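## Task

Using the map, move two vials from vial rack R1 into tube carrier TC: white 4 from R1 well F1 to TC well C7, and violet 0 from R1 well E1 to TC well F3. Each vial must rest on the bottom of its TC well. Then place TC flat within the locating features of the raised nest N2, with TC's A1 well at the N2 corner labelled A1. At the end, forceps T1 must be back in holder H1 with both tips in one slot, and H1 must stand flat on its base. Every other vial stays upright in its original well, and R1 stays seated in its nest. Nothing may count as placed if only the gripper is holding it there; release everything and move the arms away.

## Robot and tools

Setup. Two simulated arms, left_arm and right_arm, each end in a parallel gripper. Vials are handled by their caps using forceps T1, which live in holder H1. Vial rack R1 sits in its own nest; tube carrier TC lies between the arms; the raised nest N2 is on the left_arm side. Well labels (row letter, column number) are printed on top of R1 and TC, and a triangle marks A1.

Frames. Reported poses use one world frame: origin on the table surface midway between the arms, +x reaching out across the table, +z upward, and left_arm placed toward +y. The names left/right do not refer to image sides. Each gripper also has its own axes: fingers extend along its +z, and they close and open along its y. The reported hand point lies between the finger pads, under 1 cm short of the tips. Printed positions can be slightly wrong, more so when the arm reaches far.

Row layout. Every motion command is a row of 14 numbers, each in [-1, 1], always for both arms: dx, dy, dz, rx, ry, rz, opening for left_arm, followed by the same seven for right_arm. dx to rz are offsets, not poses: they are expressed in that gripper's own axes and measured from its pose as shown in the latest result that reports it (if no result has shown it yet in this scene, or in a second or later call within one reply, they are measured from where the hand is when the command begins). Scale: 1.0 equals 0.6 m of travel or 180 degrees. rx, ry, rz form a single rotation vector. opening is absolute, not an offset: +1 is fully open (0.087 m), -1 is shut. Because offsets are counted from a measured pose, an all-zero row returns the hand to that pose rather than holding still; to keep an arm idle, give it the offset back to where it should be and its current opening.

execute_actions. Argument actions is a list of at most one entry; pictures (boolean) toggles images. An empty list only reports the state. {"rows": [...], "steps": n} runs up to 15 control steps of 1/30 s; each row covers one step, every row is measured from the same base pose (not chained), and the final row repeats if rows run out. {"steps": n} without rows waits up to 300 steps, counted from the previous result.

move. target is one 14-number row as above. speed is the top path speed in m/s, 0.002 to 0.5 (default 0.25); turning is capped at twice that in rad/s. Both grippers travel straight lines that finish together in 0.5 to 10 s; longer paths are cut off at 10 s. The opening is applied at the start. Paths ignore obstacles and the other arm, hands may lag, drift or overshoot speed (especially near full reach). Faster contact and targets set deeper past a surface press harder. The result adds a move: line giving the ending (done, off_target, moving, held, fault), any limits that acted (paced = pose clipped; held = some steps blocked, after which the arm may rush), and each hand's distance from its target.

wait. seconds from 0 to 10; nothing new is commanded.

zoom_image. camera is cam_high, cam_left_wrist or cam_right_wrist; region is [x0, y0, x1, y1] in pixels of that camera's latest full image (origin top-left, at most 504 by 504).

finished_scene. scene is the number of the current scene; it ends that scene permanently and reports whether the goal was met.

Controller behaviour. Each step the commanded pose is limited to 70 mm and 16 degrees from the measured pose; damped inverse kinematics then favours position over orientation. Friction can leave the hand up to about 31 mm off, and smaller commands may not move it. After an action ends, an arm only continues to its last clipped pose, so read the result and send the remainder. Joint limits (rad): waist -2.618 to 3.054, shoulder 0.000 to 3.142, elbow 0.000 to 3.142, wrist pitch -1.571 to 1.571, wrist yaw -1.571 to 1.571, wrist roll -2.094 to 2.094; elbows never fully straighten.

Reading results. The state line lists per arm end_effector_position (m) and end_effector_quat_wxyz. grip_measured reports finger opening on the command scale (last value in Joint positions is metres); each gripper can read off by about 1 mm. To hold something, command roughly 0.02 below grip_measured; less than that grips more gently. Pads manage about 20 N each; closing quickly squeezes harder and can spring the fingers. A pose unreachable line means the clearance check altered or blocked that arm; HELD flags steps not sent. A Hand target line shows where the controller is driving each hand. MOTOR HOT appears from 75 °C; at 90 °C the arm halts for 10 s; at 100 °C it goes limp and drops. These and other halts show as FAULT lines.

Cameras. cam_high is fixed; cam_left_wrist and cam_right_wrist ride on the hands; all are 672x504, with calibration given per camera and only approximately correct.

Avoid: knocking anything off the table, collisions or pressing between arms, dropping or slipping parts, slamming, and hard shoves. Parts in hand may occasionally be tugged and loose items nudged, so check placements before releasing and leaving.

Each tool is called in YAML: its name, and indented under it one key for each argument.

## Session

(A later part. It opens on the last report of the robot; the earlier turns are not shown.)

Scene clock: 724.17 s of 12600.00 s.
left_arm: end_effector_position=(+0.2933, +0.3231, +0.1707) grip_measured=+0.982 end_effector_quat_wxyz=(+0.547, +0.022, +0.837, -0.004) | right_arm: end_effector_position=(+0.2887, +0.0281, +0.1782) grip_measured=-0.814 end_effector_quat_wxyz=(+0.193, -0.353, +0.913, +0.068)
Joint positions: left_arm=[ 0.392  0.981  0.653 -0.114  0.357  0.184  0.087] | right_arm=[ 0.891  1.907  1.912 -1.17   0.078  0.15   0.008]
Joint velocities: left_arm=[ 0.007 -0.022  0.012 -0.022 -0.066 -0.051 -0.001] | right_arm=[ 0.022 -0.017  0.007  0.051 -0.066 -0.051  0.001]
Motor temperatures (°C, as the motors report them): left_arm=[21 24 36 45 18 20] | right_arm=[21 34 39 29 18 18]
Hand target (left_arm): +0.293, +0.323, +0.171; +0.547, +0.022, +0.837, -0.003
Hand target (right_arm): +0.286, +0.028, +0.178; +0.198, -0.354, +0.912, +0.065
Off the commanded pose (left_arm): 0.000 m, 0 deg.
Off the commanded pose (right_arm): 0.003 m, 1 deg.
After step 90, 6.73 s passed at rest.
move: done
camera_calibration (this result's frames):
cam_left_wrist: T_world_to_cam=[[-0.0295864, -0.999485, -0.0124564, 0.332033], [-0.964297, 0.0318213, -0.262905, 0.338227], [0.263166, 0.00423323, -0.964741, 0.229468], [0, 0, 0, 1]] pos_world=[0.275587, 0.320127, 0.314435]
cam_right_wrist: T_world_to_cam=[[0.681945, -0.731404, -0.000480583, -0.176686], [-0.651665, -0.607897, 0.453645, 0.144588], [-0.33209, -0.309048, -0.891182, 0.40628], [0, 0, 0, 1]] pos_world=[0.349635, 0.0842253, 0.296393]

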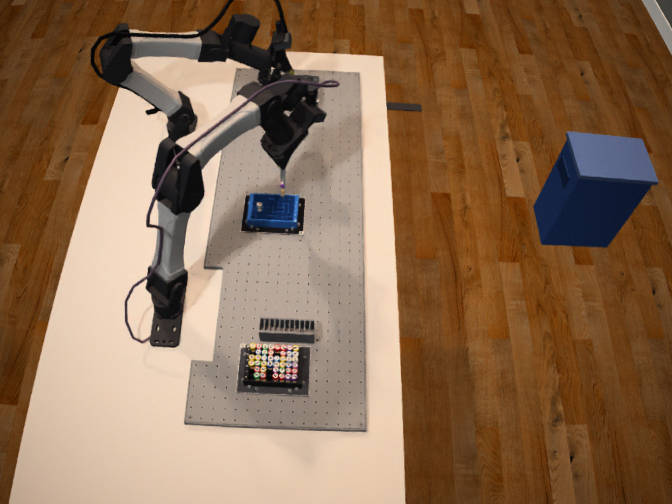

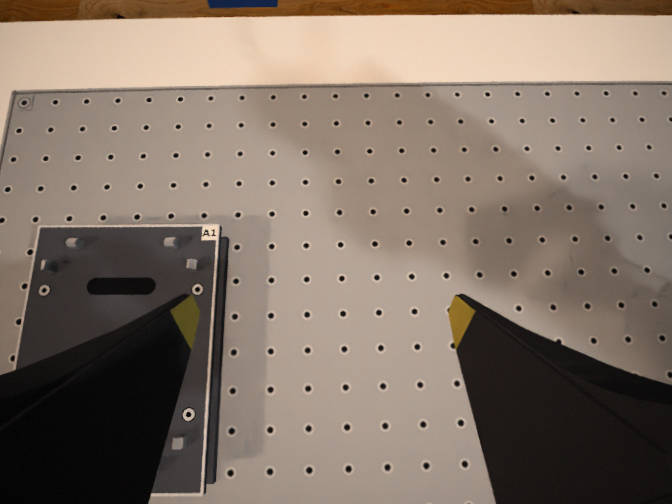

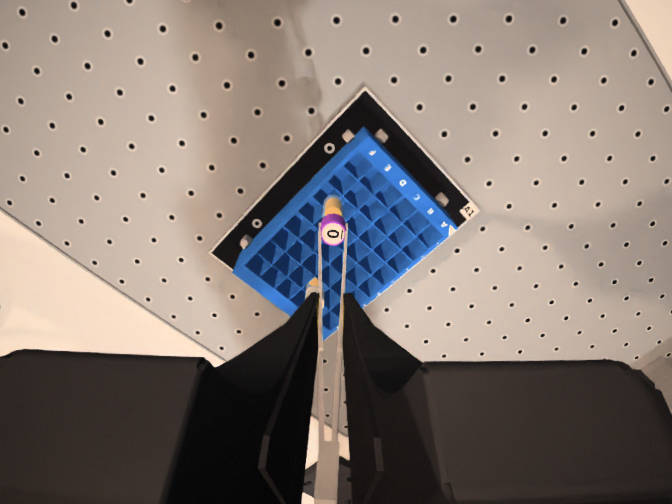

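move:
  target: [0,0,0,0,0,0,1,-0.008,0.005,0,-0.007,-0.007,0,-0.84]
  speed: 0.02

zoom_image:
  camera: "cam_right_wrist"
  region: [250,110,420,270]

Scene clock: 736.27 s of 12600.00 s.
left_arm: end_effector_position=(+0.2933, +0.3231, +0.1707) grip_measured=+0.982 end_effector_quat_wxyz=(+0.547, +0.022, +0.837, -0.004) | right_arm: end_effector_position=(+0.2894, +0.0309, +0.1788) grip_measured=-0.814 end_effector_quat_wxyz=(+0.196, -0.353, +0.912, +0.073)
Joint positions: left_arm=[ 0.392  0.981  0.653 -0.114  0.357  0.184  0.087] | right_arm=[ 0.891  1.907  1.912 -1.16   0.072  0.15   0.008]
Joint velocities: left_arm=[-0.002 -0.012 -0.017  0.051 -0.037 -0.022  0.001] | right_arm=[ 0.007 -0.017 -0.007 -0.081  0.022  0.066 -0.   ]
Motor temperatures (°C, as the motors report them): left_arm=[21 24 36 45 18 20] | right_arm=[21 37 38 29 18 18]
Hand target (left_arm): +0.293, +0.323, +0.171; +0.547, +0.022, +0.837, -0.004
Hand target (right_arm): +0.290, +0.033, +0.180; +0.199, -0.355, +0.910, +0.082
Off the commanded pose (left_arm): 0.000 m, 0 deg.
Off the commanded pose (right_arm): 0.003 m, 1 deg.
After step 90, 8.10 s passed at rest.
move: done
camera_calibration (this result's frames):
cam_left_wrist: T_world_to_cam=[[-0.0295864, -0.999485, -0.0124564, 0.332033], [-0.964297, 0.0318213, -0.262905, 0.338227], [0.263166, 0.00423323, -0.964741, 0.229468], [0, 0, 0, 1]] pos_world=[0.275587, 0.320127, 0.314435]
cam_right_wrist: T_world_to_cam=[[0.683842, -0.729587, -0.00798701, -0.174419], [-0.650948, -0.615006, 0.44501, 0.14803], [-0.329586, -0.299118, -0.89549, 0.407671], [0, 0, 0, 1]] pos_world=[0.349998, 0.0857274, 0.297797]

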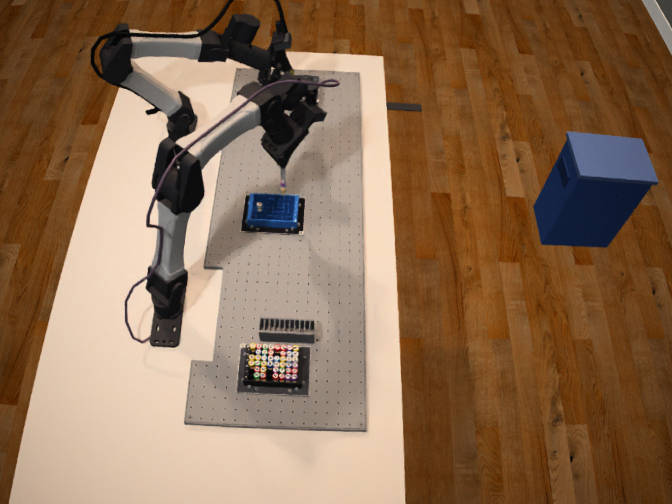

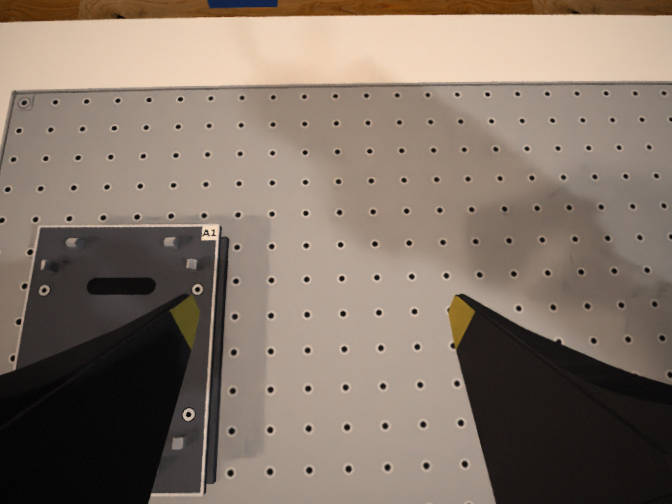

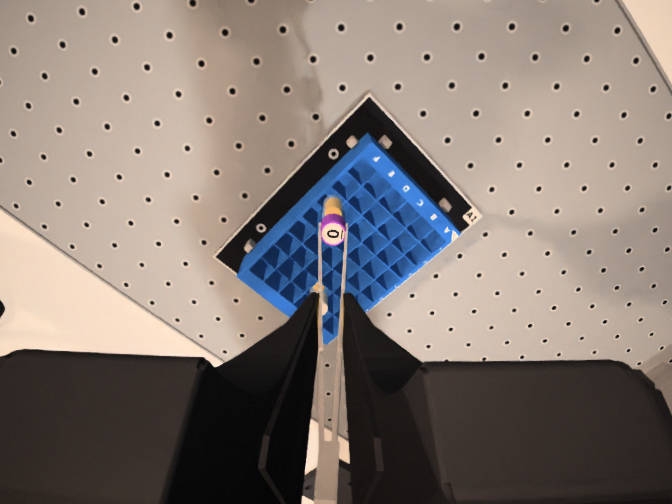

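Region (250, 110, 420, 270) of cam_right_wrist's 672x504 image, scaled by 2.965, with more detail than that image has; it fills the top 474 rows of this view, and the rest is white.

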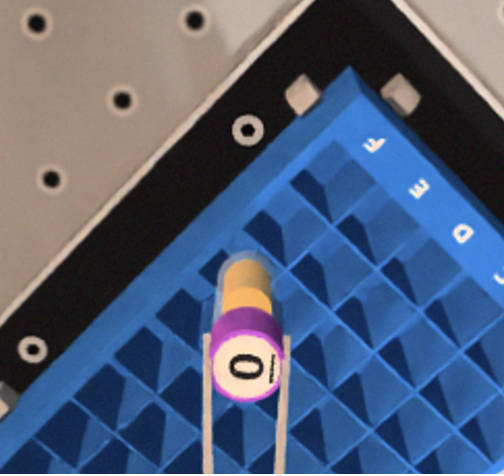

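execute_actions:
  actions: []

move:
  target: [0,0,0,0,0,0,1,0.012,0,0.026,0,0.003,0,-0.84]
  speed: 0.025

zoom_image:
  camera: "cam_right_wrist"
  region: [250,110,420,270]

Scene clock: 765.83 s of 12600.00 s.
left_arm: end_effector_position=(+0.2933, +0.3231, +0.1707) grip_measured=+0.982 end_effector_quat_wxyz=(+0.547, +0.022, +0.837, -0.004) | right_arm: end_effector_position=(+0.2895, +0.0312, +0.1789) grip_measured=-0.814 end_effector_quat_wxyz=(+0.196, -0.354, +0.912, +0.074)
Joint positions: left_arm=[ 0.392  0.981  0.653 -0.114  0.357  0.184  0.087] | right_arm=[ 0.891  1.907  1.912 -1.158  0.071  0.15   0.008]
Joint velocities: left_arm=[ 0.002  0.007 -0.007 -0.037  0.037 -0.022 -0.002] | right_arm=[-0.007  0.007  0.002 -0.007 -0.022  0.022  0.   ]
Motor temperatures (°C, as the motors report them): left_arm=[21 24 36 45 18 20] | right_arm=[21 41 38 30 18 18]
Hand target (left_arm): +0.293, +0.323, +0.171; +0.547, +0.022, +0.837, -0.004
Hand target (right_arm): +0.290, +0.033, +0.180; +0.199, -0.355, +0.910, +0.082
Off the commanded pose (left_arm): 0.000 m, 0 deg.
Off the commanded pose (right_arm): 0.002 m, 1 deg.
Steps of this call (steps 1 to 90: nothing new was sent; then 26.57 s passed at rest). Readings (end_effector_position):
1: left_arm (+0.2933, +0.3231, +0.1707) | right_arm (+0.2895, +0.0310, +0.1788)
2: left_arm (+0.2933, +0.3231, +0.1707) | right_arm (+0.2894, +0.0310, +0.1788)
4: left_arm (+0.2933, +0.3231, +0.1707) | right_arm (+0.2895, +0.0311, +0.1789)
8: left_arm (+0.2933, +0.3231, +0.1707) | right_arm (+0.2894, +0.0311, +0.1789)
90: the state above
camera_calibration (this result's frames):
cam_left_wrist: T_world_to_cam=[[-0.0295864, -0.999485, -0.0124564, 0.332033], [-0.964297, 0.0318213, -0.262905, 0.338227], [0.263166, 0.00423323, -0.964741, 0.229468], [0, 0, 0, 1]] pos_world=[0.275587, 0.320127, 0.314435]
cam_right_wrist: T_world_to_cam=[[0.684068, -0.729365, -0.00884969, -0.174161], [-0.650829, -0.615798, 0.444088, 0.148388], [-0.329352, -0.298027, -0.895939, 0.407825], [0, 0, 0, 1]] pos_world=[0.350031, 0.0858923, 0.297948]

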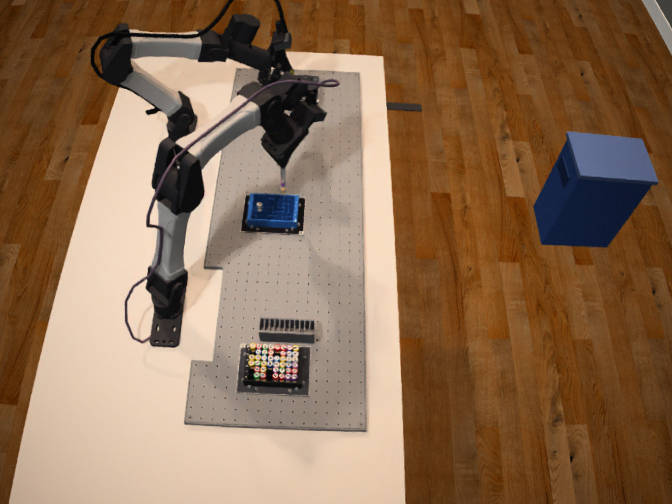

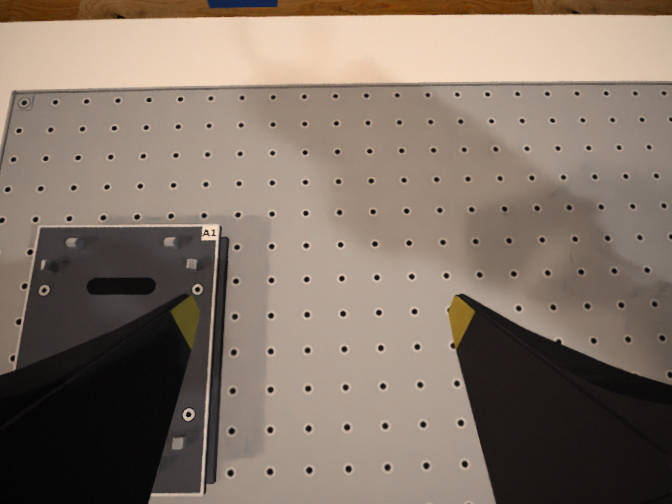

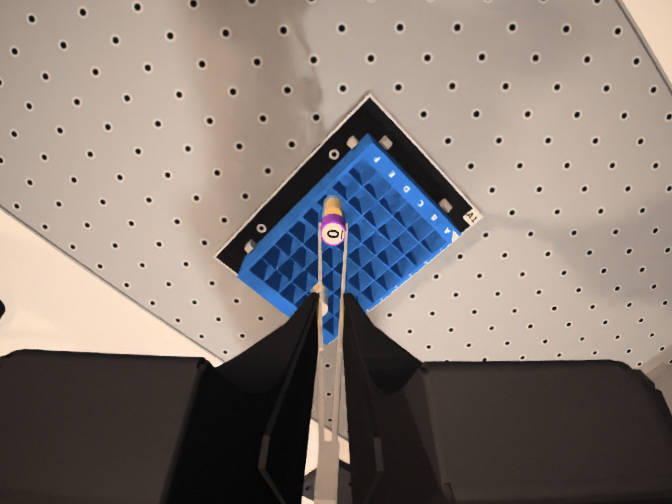

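Scene clock: 766.80 s of 12600.00 s.
left_arm: end_effector_position=(+0.2933, +0.3231, +0.1707) grip_measured=+0.982 end_effector_quat_wxyz=(+0.547, +0.022, +0.837, -0.004) | right_arm: end_effector_position=(+0.2904, +0.0324, +0.1668) grip_measured=-0.814 end_effector_quat_wxyz=(+0.194, -0.354, +0.912, +0.073)
Joint positions: left_arm=[ 0.392  0.981  0.653 -0.114  0.357  0.184  0.087] | right_arm=[ 0.891  1.907  1.864 -1.115  0.071  0.15   0.008]
Joint velocities: left_arm=[ 0.007 -0.022 -0.012  0.037  0.007 -0.037 -0.001] | right_arm=[-0.007 -0.007 -0.012 -0.037  0.037  0.007 -0.   ]
Motor temperatures (°C, as the motors report them): left_arm=[21 24 36 45 18 20] | right_arm=[21 41 38 30 18 18]
Hand target (left_arm): +0.293, +0.323, +0.171; +0.547, +0.022, +0.837, -0.004
Hand target (right_arm): +0.289, +0.031, +0.162; +0.191, -0.354, +0.913, +0.072
Off the commanded pose (left_arm): 0.000 m, 0 deg.
Off the commanded pose (right_arm): 0.005 m, 0 deg.
move: done
camera_calibration (this result's frames):
cam_left_wrist: T_world_to_cam=[[-0.0295864, -0.999485, -0.0124564, 0.332033], [-0.964297, 0.0318213, -0.262905, 0.338227], [0.263166, 0.00423323, -0.964741, 0.229468], [0, 0, 0, 1]] pos_world=[0.275587, 0.320127, 0.314435]
cam_right_wrist: T_world_to_cam=[[0.684044, -0.729395, -0.00815901, -0.174145], [-0.649567, -0.614192, 0.448141, 0.154029], [-0.331883, -0.301248, -0.893926, 0.398142], [0, 0, 0, 1]] pos_world=[0.351312, 0.0875222, 0.285462]

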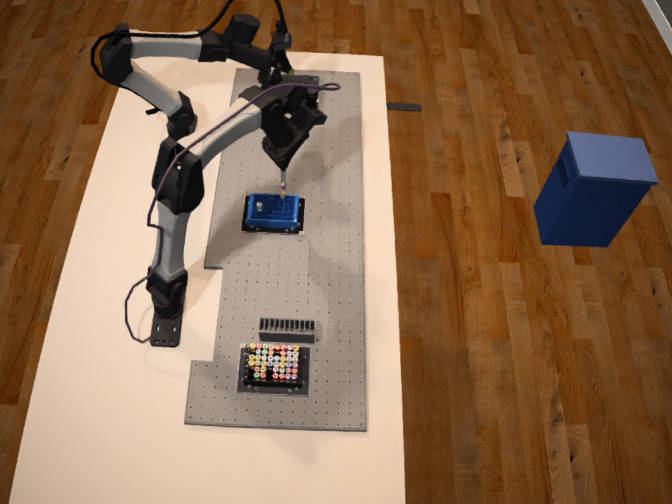

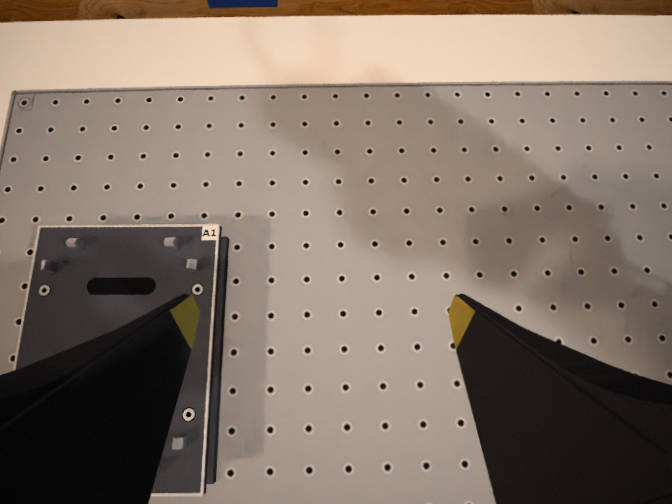

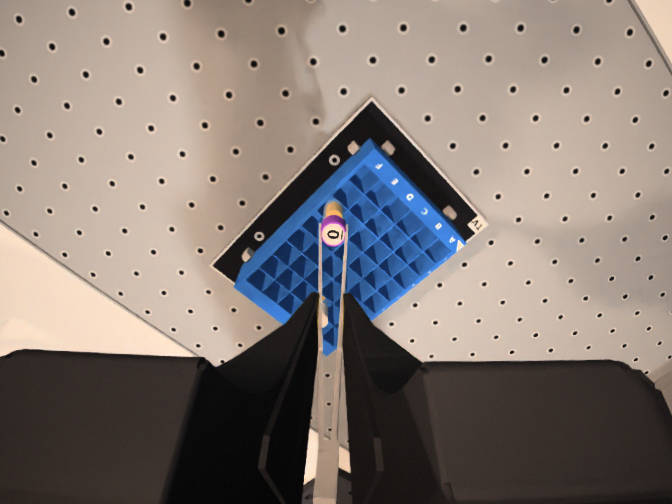

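Region (250, 110, 420, 270) of cam_right_wrist's 672x504 image, scaled by 2.965, with more detail than that image has; it fills the top 474 rows of this view, and the rest is white.

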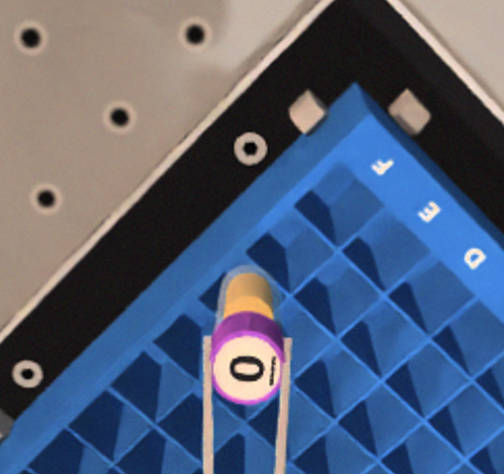

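move:
  target: [0,0,0,0,0,0,1,0.014,0,0.024,0,0.003,0,-0.84]
  speed: 0.02

zoom_image:
  camera: "cam_right_wrist"
  region: [250,110,420,270]

Scene clock: 776.10 s of 12600.00 s.
left_arm: end_effector_position=(+0.2933, +0.3231, +0.1707) grip_measured=+0.982 end_effector_quat_wxyz=(+0.547, +0.022, +0.837, -0.004) | right_arm: end_effector_position=(+0.2910, +0.0331, +0.1567) grip_measured=-0.839 end_effector_quat_wxyz=(+0.197, -0.353, +0.912, +0.074)
Joint positions: left_arm=[ 0.392  0.981  0.653 -0.114  0.357  0.184  0.087] | right_arm=[ 0.891  1.898  1.808 -1.064  0.071  0.15   0.007]
Joint velocities: left_arm=[-0.007  0.007  0.012 -0.051 -0.037 -0.007 -0.   ] | right_arm=[ 0.007 -0.002 -0.002  0.037 -0.007  0.037  0.   ]
Motor temperatures (°C, as the motors report them): left_arm=[21 24 36 45 18 20] | right_arm=[21 42 37 30 18 18]
Hand target (left_arm): +0.293, +0.323, +0.171; +0.547, +0.022, +0.837, -0.004
Hand target (right_arm): +0.289, +0.031, +0.150; +0.190, -0.354, +0.913, +0.071
Off the commanded pose (left_arm): 0.000 m, 0 deg.
Off the commanded pose (right_arm): 0.007 m, 1 deg.
After step 90, 5.13 s passed at rest.
move: done
camera_calibration (this result's frames):
cam_left_wrist: T_world_to_cam=[[-0.0295864, -0.999485, -0.0124564, 0.332033], [-0.964297, 0.0318213, -0.262905, 0.338227], [0.263166, 0.00423323, -0.964741, 0.229468], [0, 0, 0, 1]] pos_world=[0.275587, 0.320127, 0.314435]
cam_right_wrist: T_world_to_cam=[[0.684074, -0.729357, -0.00902233, -0.173966], [-0.651143, -0.616197, 0.443074, 0.160658], [-0.328718, -0.29722, -0.89644, 0.388884], [0, 0, 0, 1]] pos_world=[0.35145, 0.0876982, 0.275858]

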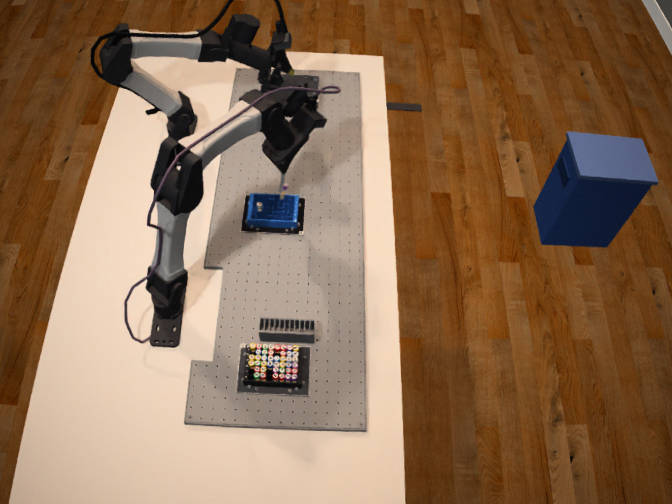

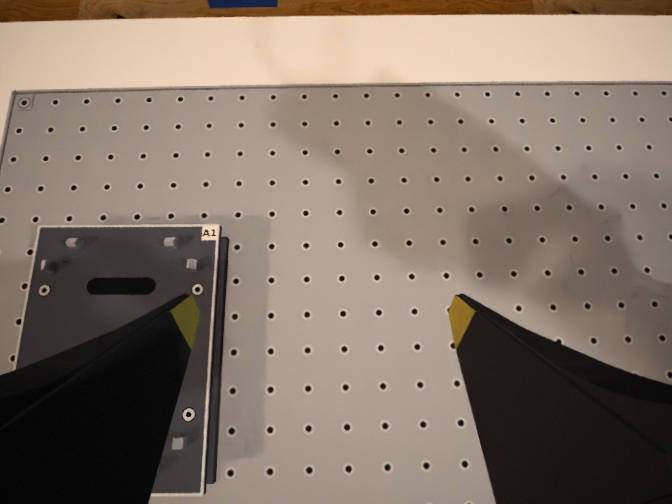

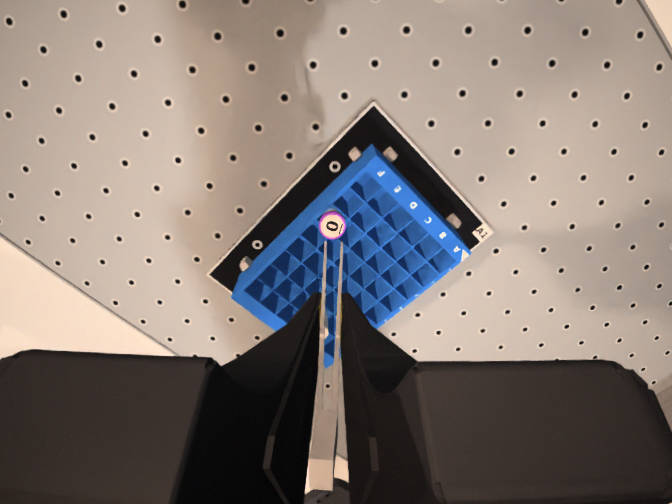

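Region (250, 110, 420, 270) of cam_right_wrist's 672x504 image, scaled by 2.965, with more detail than that image has; it fills the top 474 rows of this view, and the rest is white.

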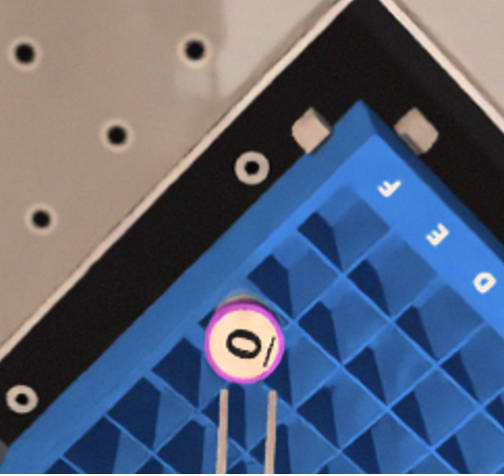

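execute_actions:
  actions:
    - {"rows":[[0,0,0,0,0,0,1,0,0,0,0,0,0,-0.865]],"steps":15}

zoom_image:
  camera: "cam_high"
  region: [250,160,320,230]

Scene clock: 785.07 s of 12600.00 s.
left_arm: end_effector_position=(+0.2933, +0.3231, +0.1707) grip_measured=+0.982 end_effector_quat_wxyz=(+0.547, +0.022, +0.837, -0.004) | right_arm: end_effector_position=(+0.2910, +0.0331, +0.1567) grip_measured=-0.864 end_effector_quat_wxyz=(+0.197, -0.353, +0.912, +0.074)
Joint positions: left_arm=[ 0.392  0.981  0.653 -0.114  0.357  0.184  0.087] | right_arm=[ 0.891  1.898  1.808 -1.064  0.071  0.15   0.006]
Joint velocities: left_arm=[-0.002 -0.002  0.017  0.037 -0.066 -0.037 -0.001] | right_arm=[ 0.022 -0.012 -0.002 -0.007 -0.022  0.007  0.   ]
Motor temperatures (°C, as the motors report them): left_arm=[21 24 36 45 18 20] | right_arm=[21 42 37 29 18 18]
Hand target (left_arm): +0.293, +0.323, +0.171; +0.547, +0.022, +0.837, -0.004
Hand target (right_arm): +0.291, +0.033, +0.157; +0.197, -0.353, +0.912, +0.074
Off the commanded pose (left_arm): 0.000 m, 0 deg.
Off the commanded pose (right_arm): 0.000 m, 0 deg.
Steps of this call (steps 1 to 90: nothing new was sent; then 5.47 s passed at rest; steps 91 to 105: all 15 steps of this action). Readings (end_effector_position):
91: left_arm (+0.2933, +0.3231, +0.1707) | right_arm (+0.2910, +0.0331, +0.1567)
92: left_arm (+0.2933, +0.3231, +0.1707) | right_arm (+0.2910, +0.0331, +0.1567)
94: left_arm (+0.2933, +0.3231, +0.1707) | right_arm (+0.2910, +0.0331, +0.1567)
98: left_arm (+0.2933, +0.3231, +0.1707) | right_arm (+0.2910, +0.0331, +0.1567)
105: the state above
camera_calibration (this result's frames):
cam_left_wrist: T_world_to_cam=[[-0.0295864, -0.999485, -0.0124564, 0.332033], [-0.964297, 0.0318213, -0.262905, 0.338227], [0.263166, 0.00423323, -0.964741, 0.229468], [0, 0, 0, 1]] pos_world=[0.275587, 0.320127, 0.314435]
cam_right_wrist: T_world_to_cam=[[0.684074, -0.729357, -0.00902233, -0.173966], [-0.651143, -0.616197, 0.443074, 0.160658], [-0.328718, -0.29722, -0.89644, 0.388884], [0, 0, 0, 1]] pos_world=[0.35145, 0.0876982, 0.275858]

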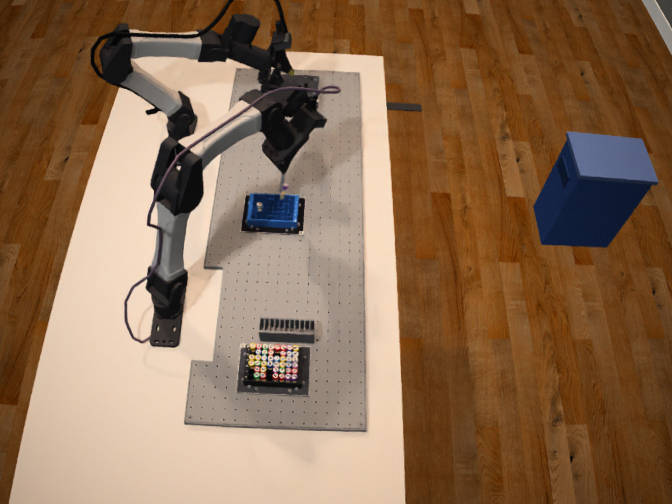

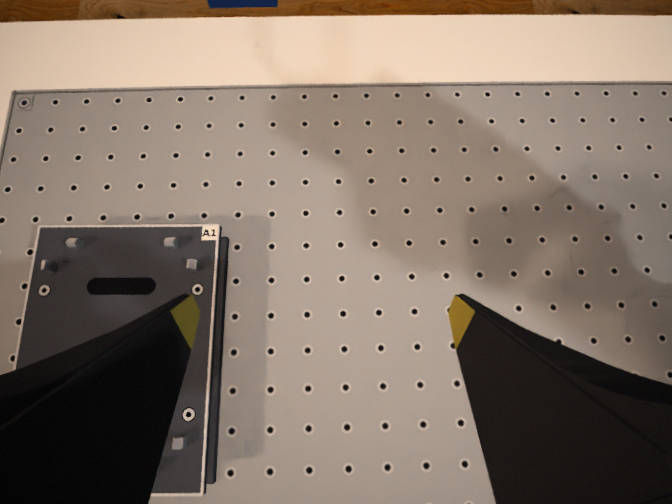

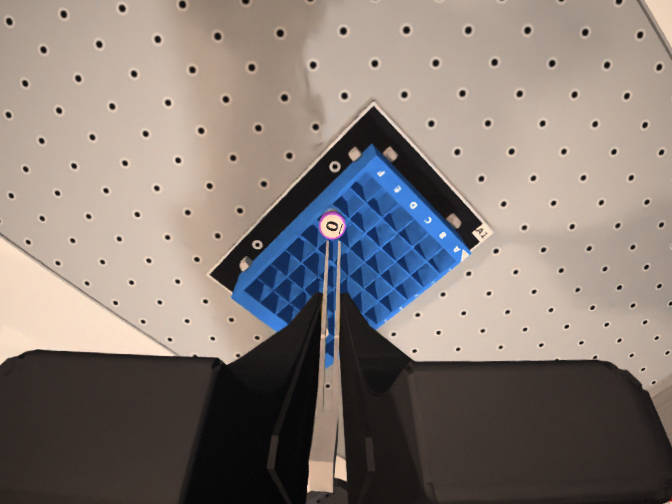

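Region (250, 160, 320, 230) of cam_high's 672x504 image, scaled by 7.200, with more detail than that image has.

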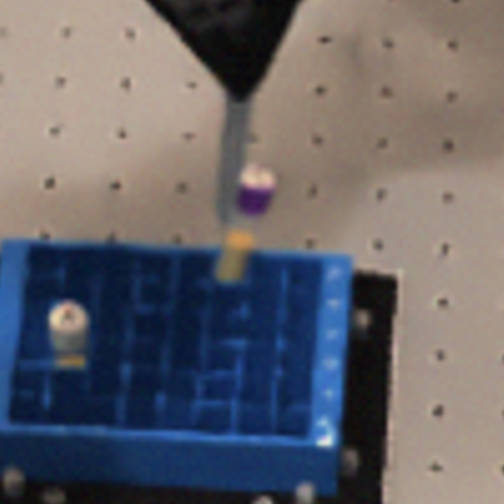

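move:
  target: [0,0,0,0,0,0,1,0,0,0,0,0,0,-0.765]

move:
  target: [0,0,0,0,0,0,1,-0.014,0,0.002,0,-0.01,0,-0.765]
  speed: 0.02

zoom_image:
  camera: "cam_right_wrist"
  region: [250,140,420,300]

zoom_image:
  camera: "cam_high"
  region: [250,160,320,230]

Scene clock: 795.93 s of 12600.00 s.
left_arm: end_effector_position=(+0.2933, +0.3231, +0.1707) grip_measured=+0.982 end_effector_quat_wxyz=(+0.547, +0.022, +0.837, -0.004) | right_arm: end_effector_position=(+0.2910, +0.0331, +0.1567) grip_measured=-0.765 end_effector_quat_wxyz=(+0.197, -0.353, +0.912, +0.074)
Joint positions: left_arm=[ 0.392  0.981  0.653 -0.114  0.357  0.184  0.087] | right_arm=[ 0.891  1.898  1.808 -1.064  0.071  0.15   0.01 ]
Joint velocities: left_arm=[ 0.007 -0.002 -0.027  0.066  0.037  0.022 -0.001] | right_arm=[-0.022 -0.007  0.007 -0.11  -0.037  0.022 -0.   ]
Motor temperatures (°C, as the motors report them): left_arm=[21 24 36 45 18 20] | right_arm=[21 42 37 29 18 18]
Hand target (left_arm): +0.293, +0.323, +0.171; +0.547, +0.022, +0.837, -0.004
Hand target (right_arm): +0.291, +0.033, +0.157; +0.197, -0.353, +0.912, +0.074
Off the commanded pose (left_arm): 0.000 m, 0 deg.
Off the commanded pose (right_arm): 0.000 m, 0 deg.
After step 90, 7.17 s passed at rest.
move: done
camera_calibration (this result's frames):
cam_left_wrist: T_world_to_cam=[[-0.0295864, -0.999485, -0.0124564, 0.332033], [-0.964297, 0.0318213, -0.262905, 0.338227], [0.263166, 0.00423323, -0.964741, 0.229468], [0, 0, 0, 1]] pos_world=[0.275587, 0.320127, 0.314435]
cam_right_wrist: T_world_to_cam=[[0.684074, -0.729357, -0.00902233, -0.173966], [-0.651143, -0.616197, 0.443074, 0.160658], [-0.328718, -0.29722, -0.89644, 0.388884], [0, 0, 0, 1]] pos_world=[0.35145, 0.0876982, 0.275858]

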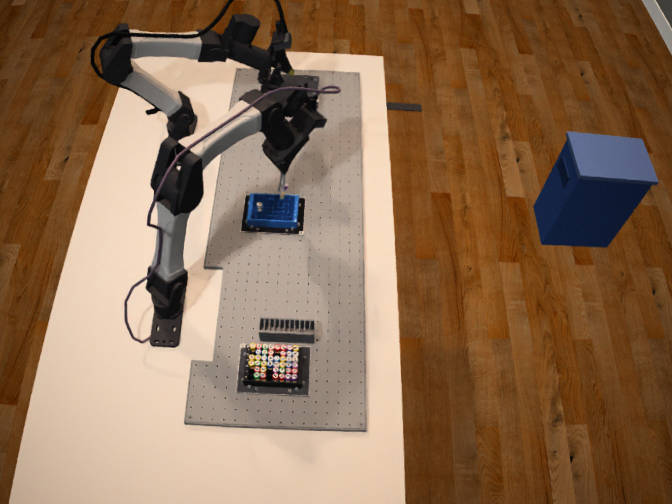

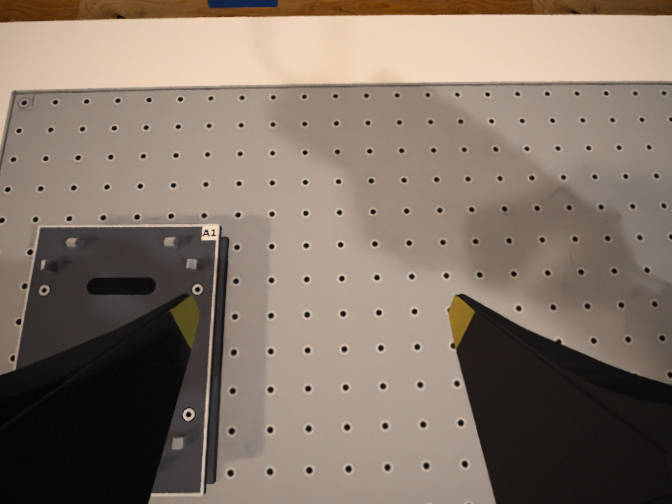

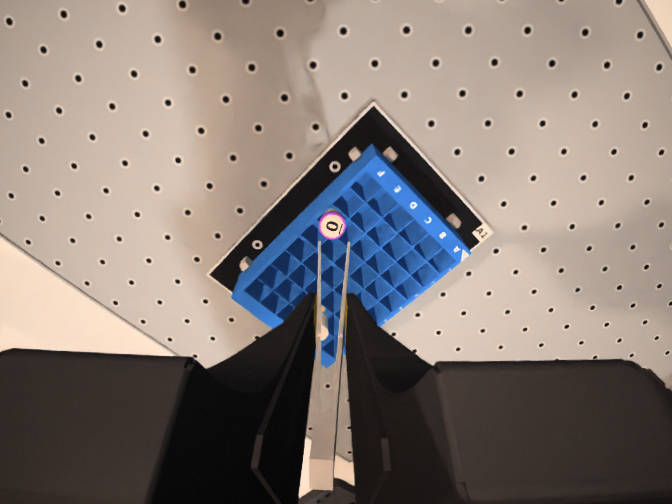

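Scene clock: 796.93 s of 12600.00 s.
left_arm: end_effector_position=(+0.2933, +0.3231, +0.1707) grip_measured=+0.982 end_effector_quat_wxyz=(+0.547, +0.022, +0.837, -0.004) | right_arm: end_effector_position=(+0.2933, +0.0361, +0.1577) grip_measured=-0.765 end_effector_quat_wxyz=(+0.203, -0.353, +0.910, +0.078)
Joint positions: left_arm=[ 0.392  0.981  0.653 -0.114  0.357  0.184  0.087] | right_arm=[ 0.891  1.898  1.808 -1.048  0.071  0.15   0.01 ]
Joint velocities: left_arm=[ 0.027 -0.007  0.007  0.051 -0.007  0.007 -0.   ] | right_arm=[-0.017 -0.002  0.002  0.081  0.051 -0.022 -0.   ]
Motor temperatures (°C, as the motors report them): left_arm=[21 24 36 45 18 20] | right_arm=[21 42 37 29 18 18]
Hand target (left_arm): +0.293, +0.323, +0.171; +0.547, +0.022, +0.837, -0.004
Hand target (right_arm): +0.297, +0.039, +0.159; +0.211, -0.352, +0.908, +0.080
Off the commanded pose (left_arm): 0.000 m, 0 deg.
Off the commanded pose (right_arm): 0.005 m, 1 deg.
move: done
camera_calibration (this result's frames):
cam_left_wrist: T_world_to_cam=[[-0.0295864, -0.999485, -0.0124564, 0.332033], [-0.964297, 0.0318213, -0.262905, 0.338227], [0.263166, 0.00423323, -0.964741, 0.229468], [0, 0, 0, 1]] pos_world=[0.275587, 0.320127, 0.314435]
cam_right_wrist: T_world_to_cam=[[0.684173, -0.729231, -0.0113805, -0.173042], [-0.655357, -0.621561, 0.42915, 0.167218], [-0.320023, -0.286154, -0.903162, 0.389581], [0, 0, 0, 1]] pos_world=[0.352653, 0.089229, 0.278123]

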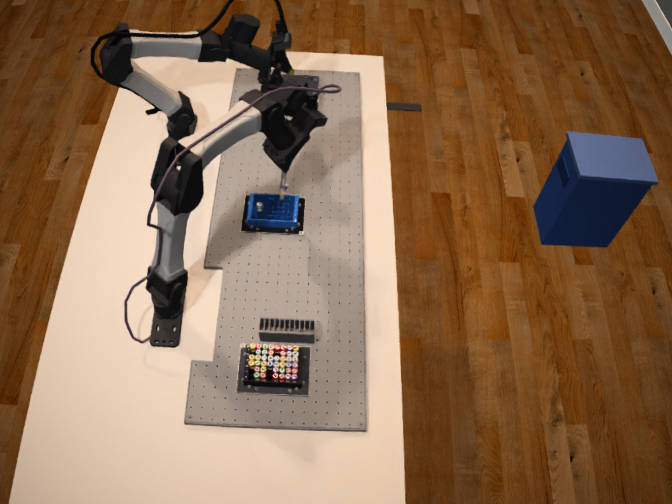

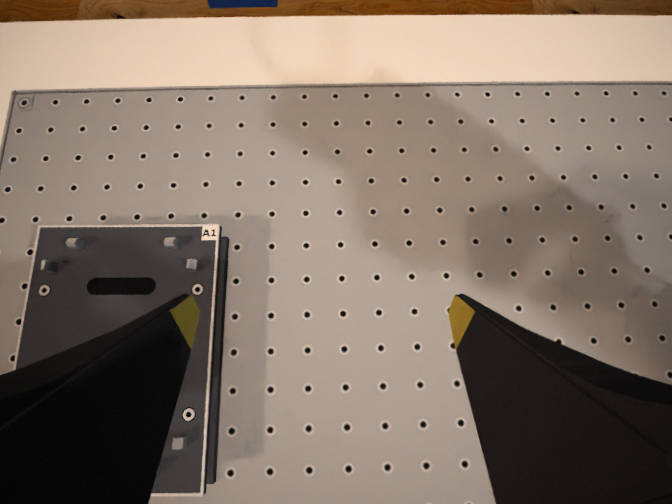

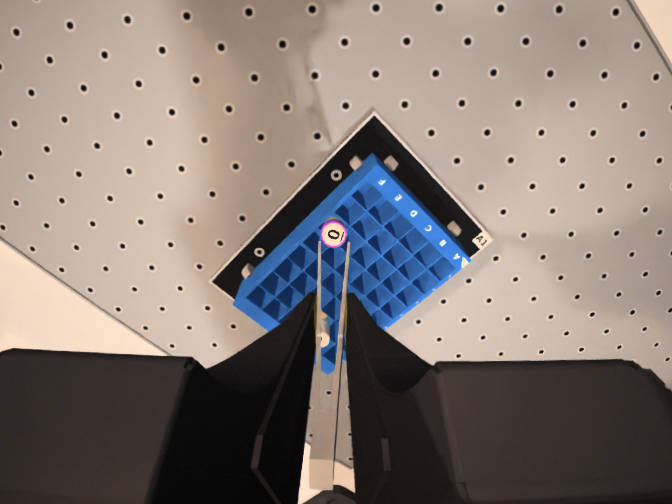

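Region (250, 140, 420, 300) of cam_right_wrist's 672x504 image, scaled by 2.965, with more detail than that image has; it fills the top 474 rows of this view, and the rest is white.

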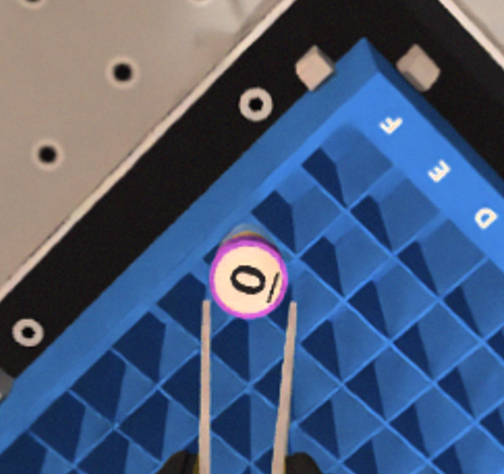

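Region (250, 160, 320, 230) of cam_high's 672x504 image, scaled by 7.200, with more detail than that image has.

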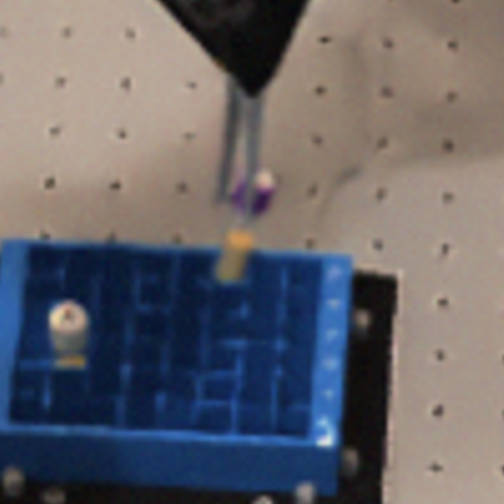

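Centred. About 8 mm more.

move:
  target: [0,0,0,0,0,0,1,-0.018,0,0.006,0,-0.012,0,-0.765]
  speed: 0.02

zoom_image:
  camera: "cam_right_wrist"
  region: [250,140,420,300]

zoom_image:
  camera: "cam_high"
  region: [250,160,320,230]

Scene clock: 805.97 s of 12600.00 s.
left_arm: end_effector_position=(+0.2933, +0.3231, +0.1707) grip_measured=+0.982 end_effector_quat_wxyz=(+0.547, +0.022, +0.837, -0.004) | right_arm: end_effector_position=(+0.2973, +0.0411, +0.1596) grip_measured=-0.765 end_effector_quat_wxyz=(+0.214, -0.351, +0.908, +0.085)
Joint positions: left_arm=[ 0.392  0.981  0.653 -0.114  0.357  0.184  0.087] | right_arm=[ 0.891  1.898  1.808 -1.022  0.071  0.15   0.01 ]
Joint velocities: left_arm=[ 0.002  0.007 -0.002  0.022  0.007  0.037 -0.001] | right_arm=[-0.002  0.012 -0.002 -0.081  0.037 -0.037 -0.   ]
Motor temperatures (°C, as the motors report them): left_arm=[21 24 36 45 18 20] | right_arm=[21 42 38 29 18 18]
Hand target (left_arm): +0.293, +0.323, +0.171; +0.547, +0.022, +0.837, -0.004
Hand target (right_arm): +0.302, +0.044, +0.159; +0.220, -0.351, +0.906, +0.085
Off the commanded pose (left_arm): 0.000 m, 0 deg.
Off the commanded pose (right_arm): 0.005 m, 1 deg.
After step 90, 4.90 s passed at rest.
move: done
camera_calibration (this result's frames):
cam_left_wrist: T_world_to_cam=[[-0.0295864, -0.999485, -0.0124564, 0.332033], [-0.964297, 0.0318213, -0.262905, 0.338227], [0.263166, 0.00423323, -0.964741, 0.229468], [0, 0, 0, 1]] pos_world=[0.275587, 0.320127, 0.314435]
cam_right_wrist: T_world_to_cam=[[0.68439, -0.728955, -0.0153424, -0.171501], [-0.662144, -0.630198, 0.405482, 0.178283], [-0.305246, -0.267349, -0.913974, 0.39052], [0, 0, 0, 1]] pos_world=[0.354627, 0.0917418, 0.282003]

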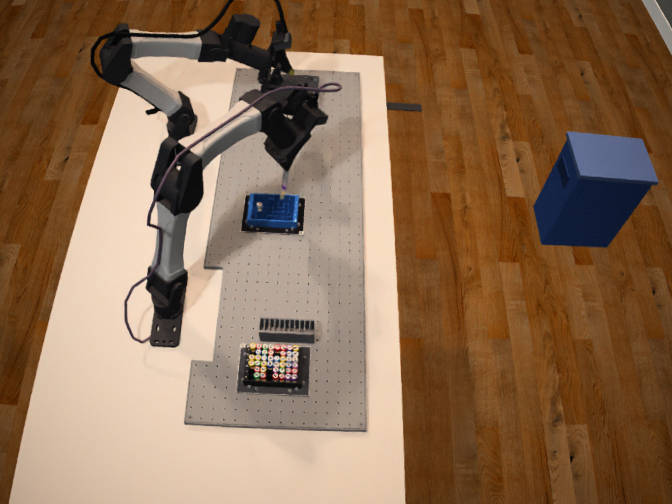

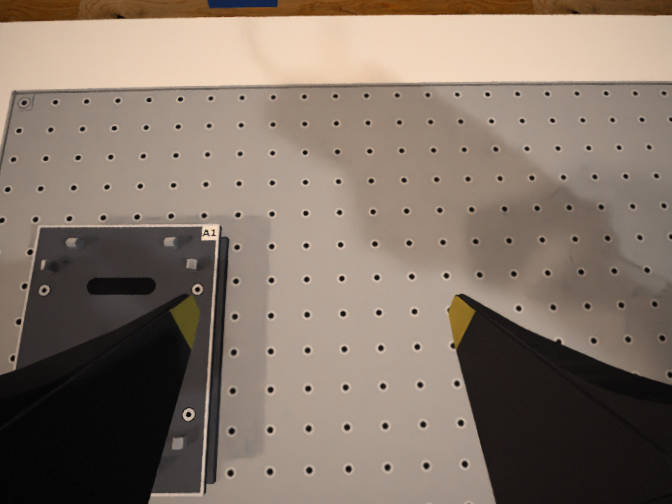

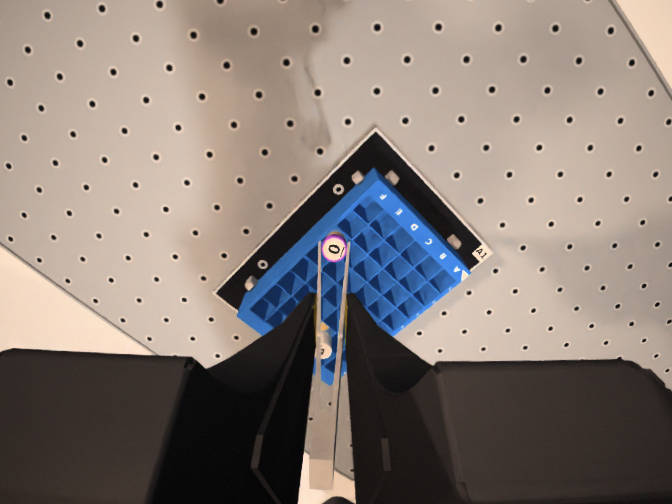

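Region (250, 140, 420, 300) of cam_right_wrist's 672x504 image, scaled by 2.965, with more detail than that image has; it fills the top 474 rows of this view, and the rest is white.

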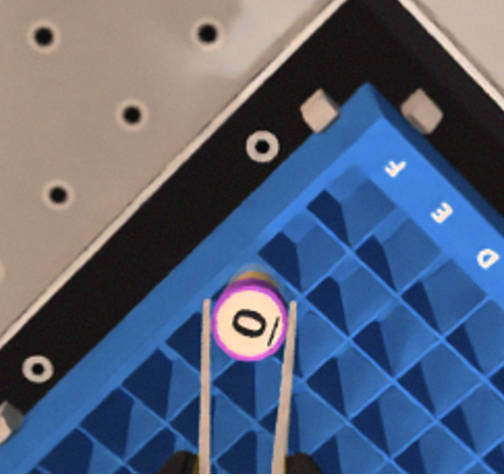

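Region (250, 160, 320, 230) of cam_high's 672x504 image, scaled by 7.200, with more detail than that image has.

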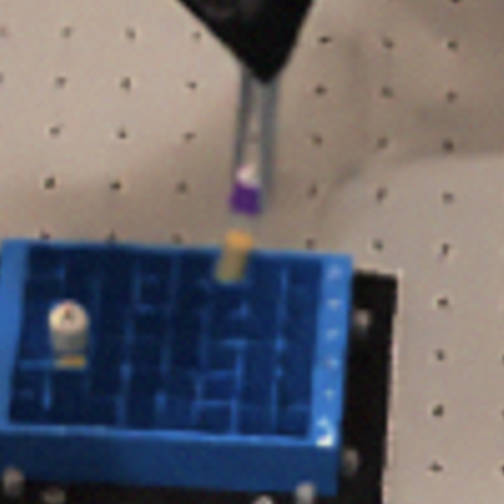

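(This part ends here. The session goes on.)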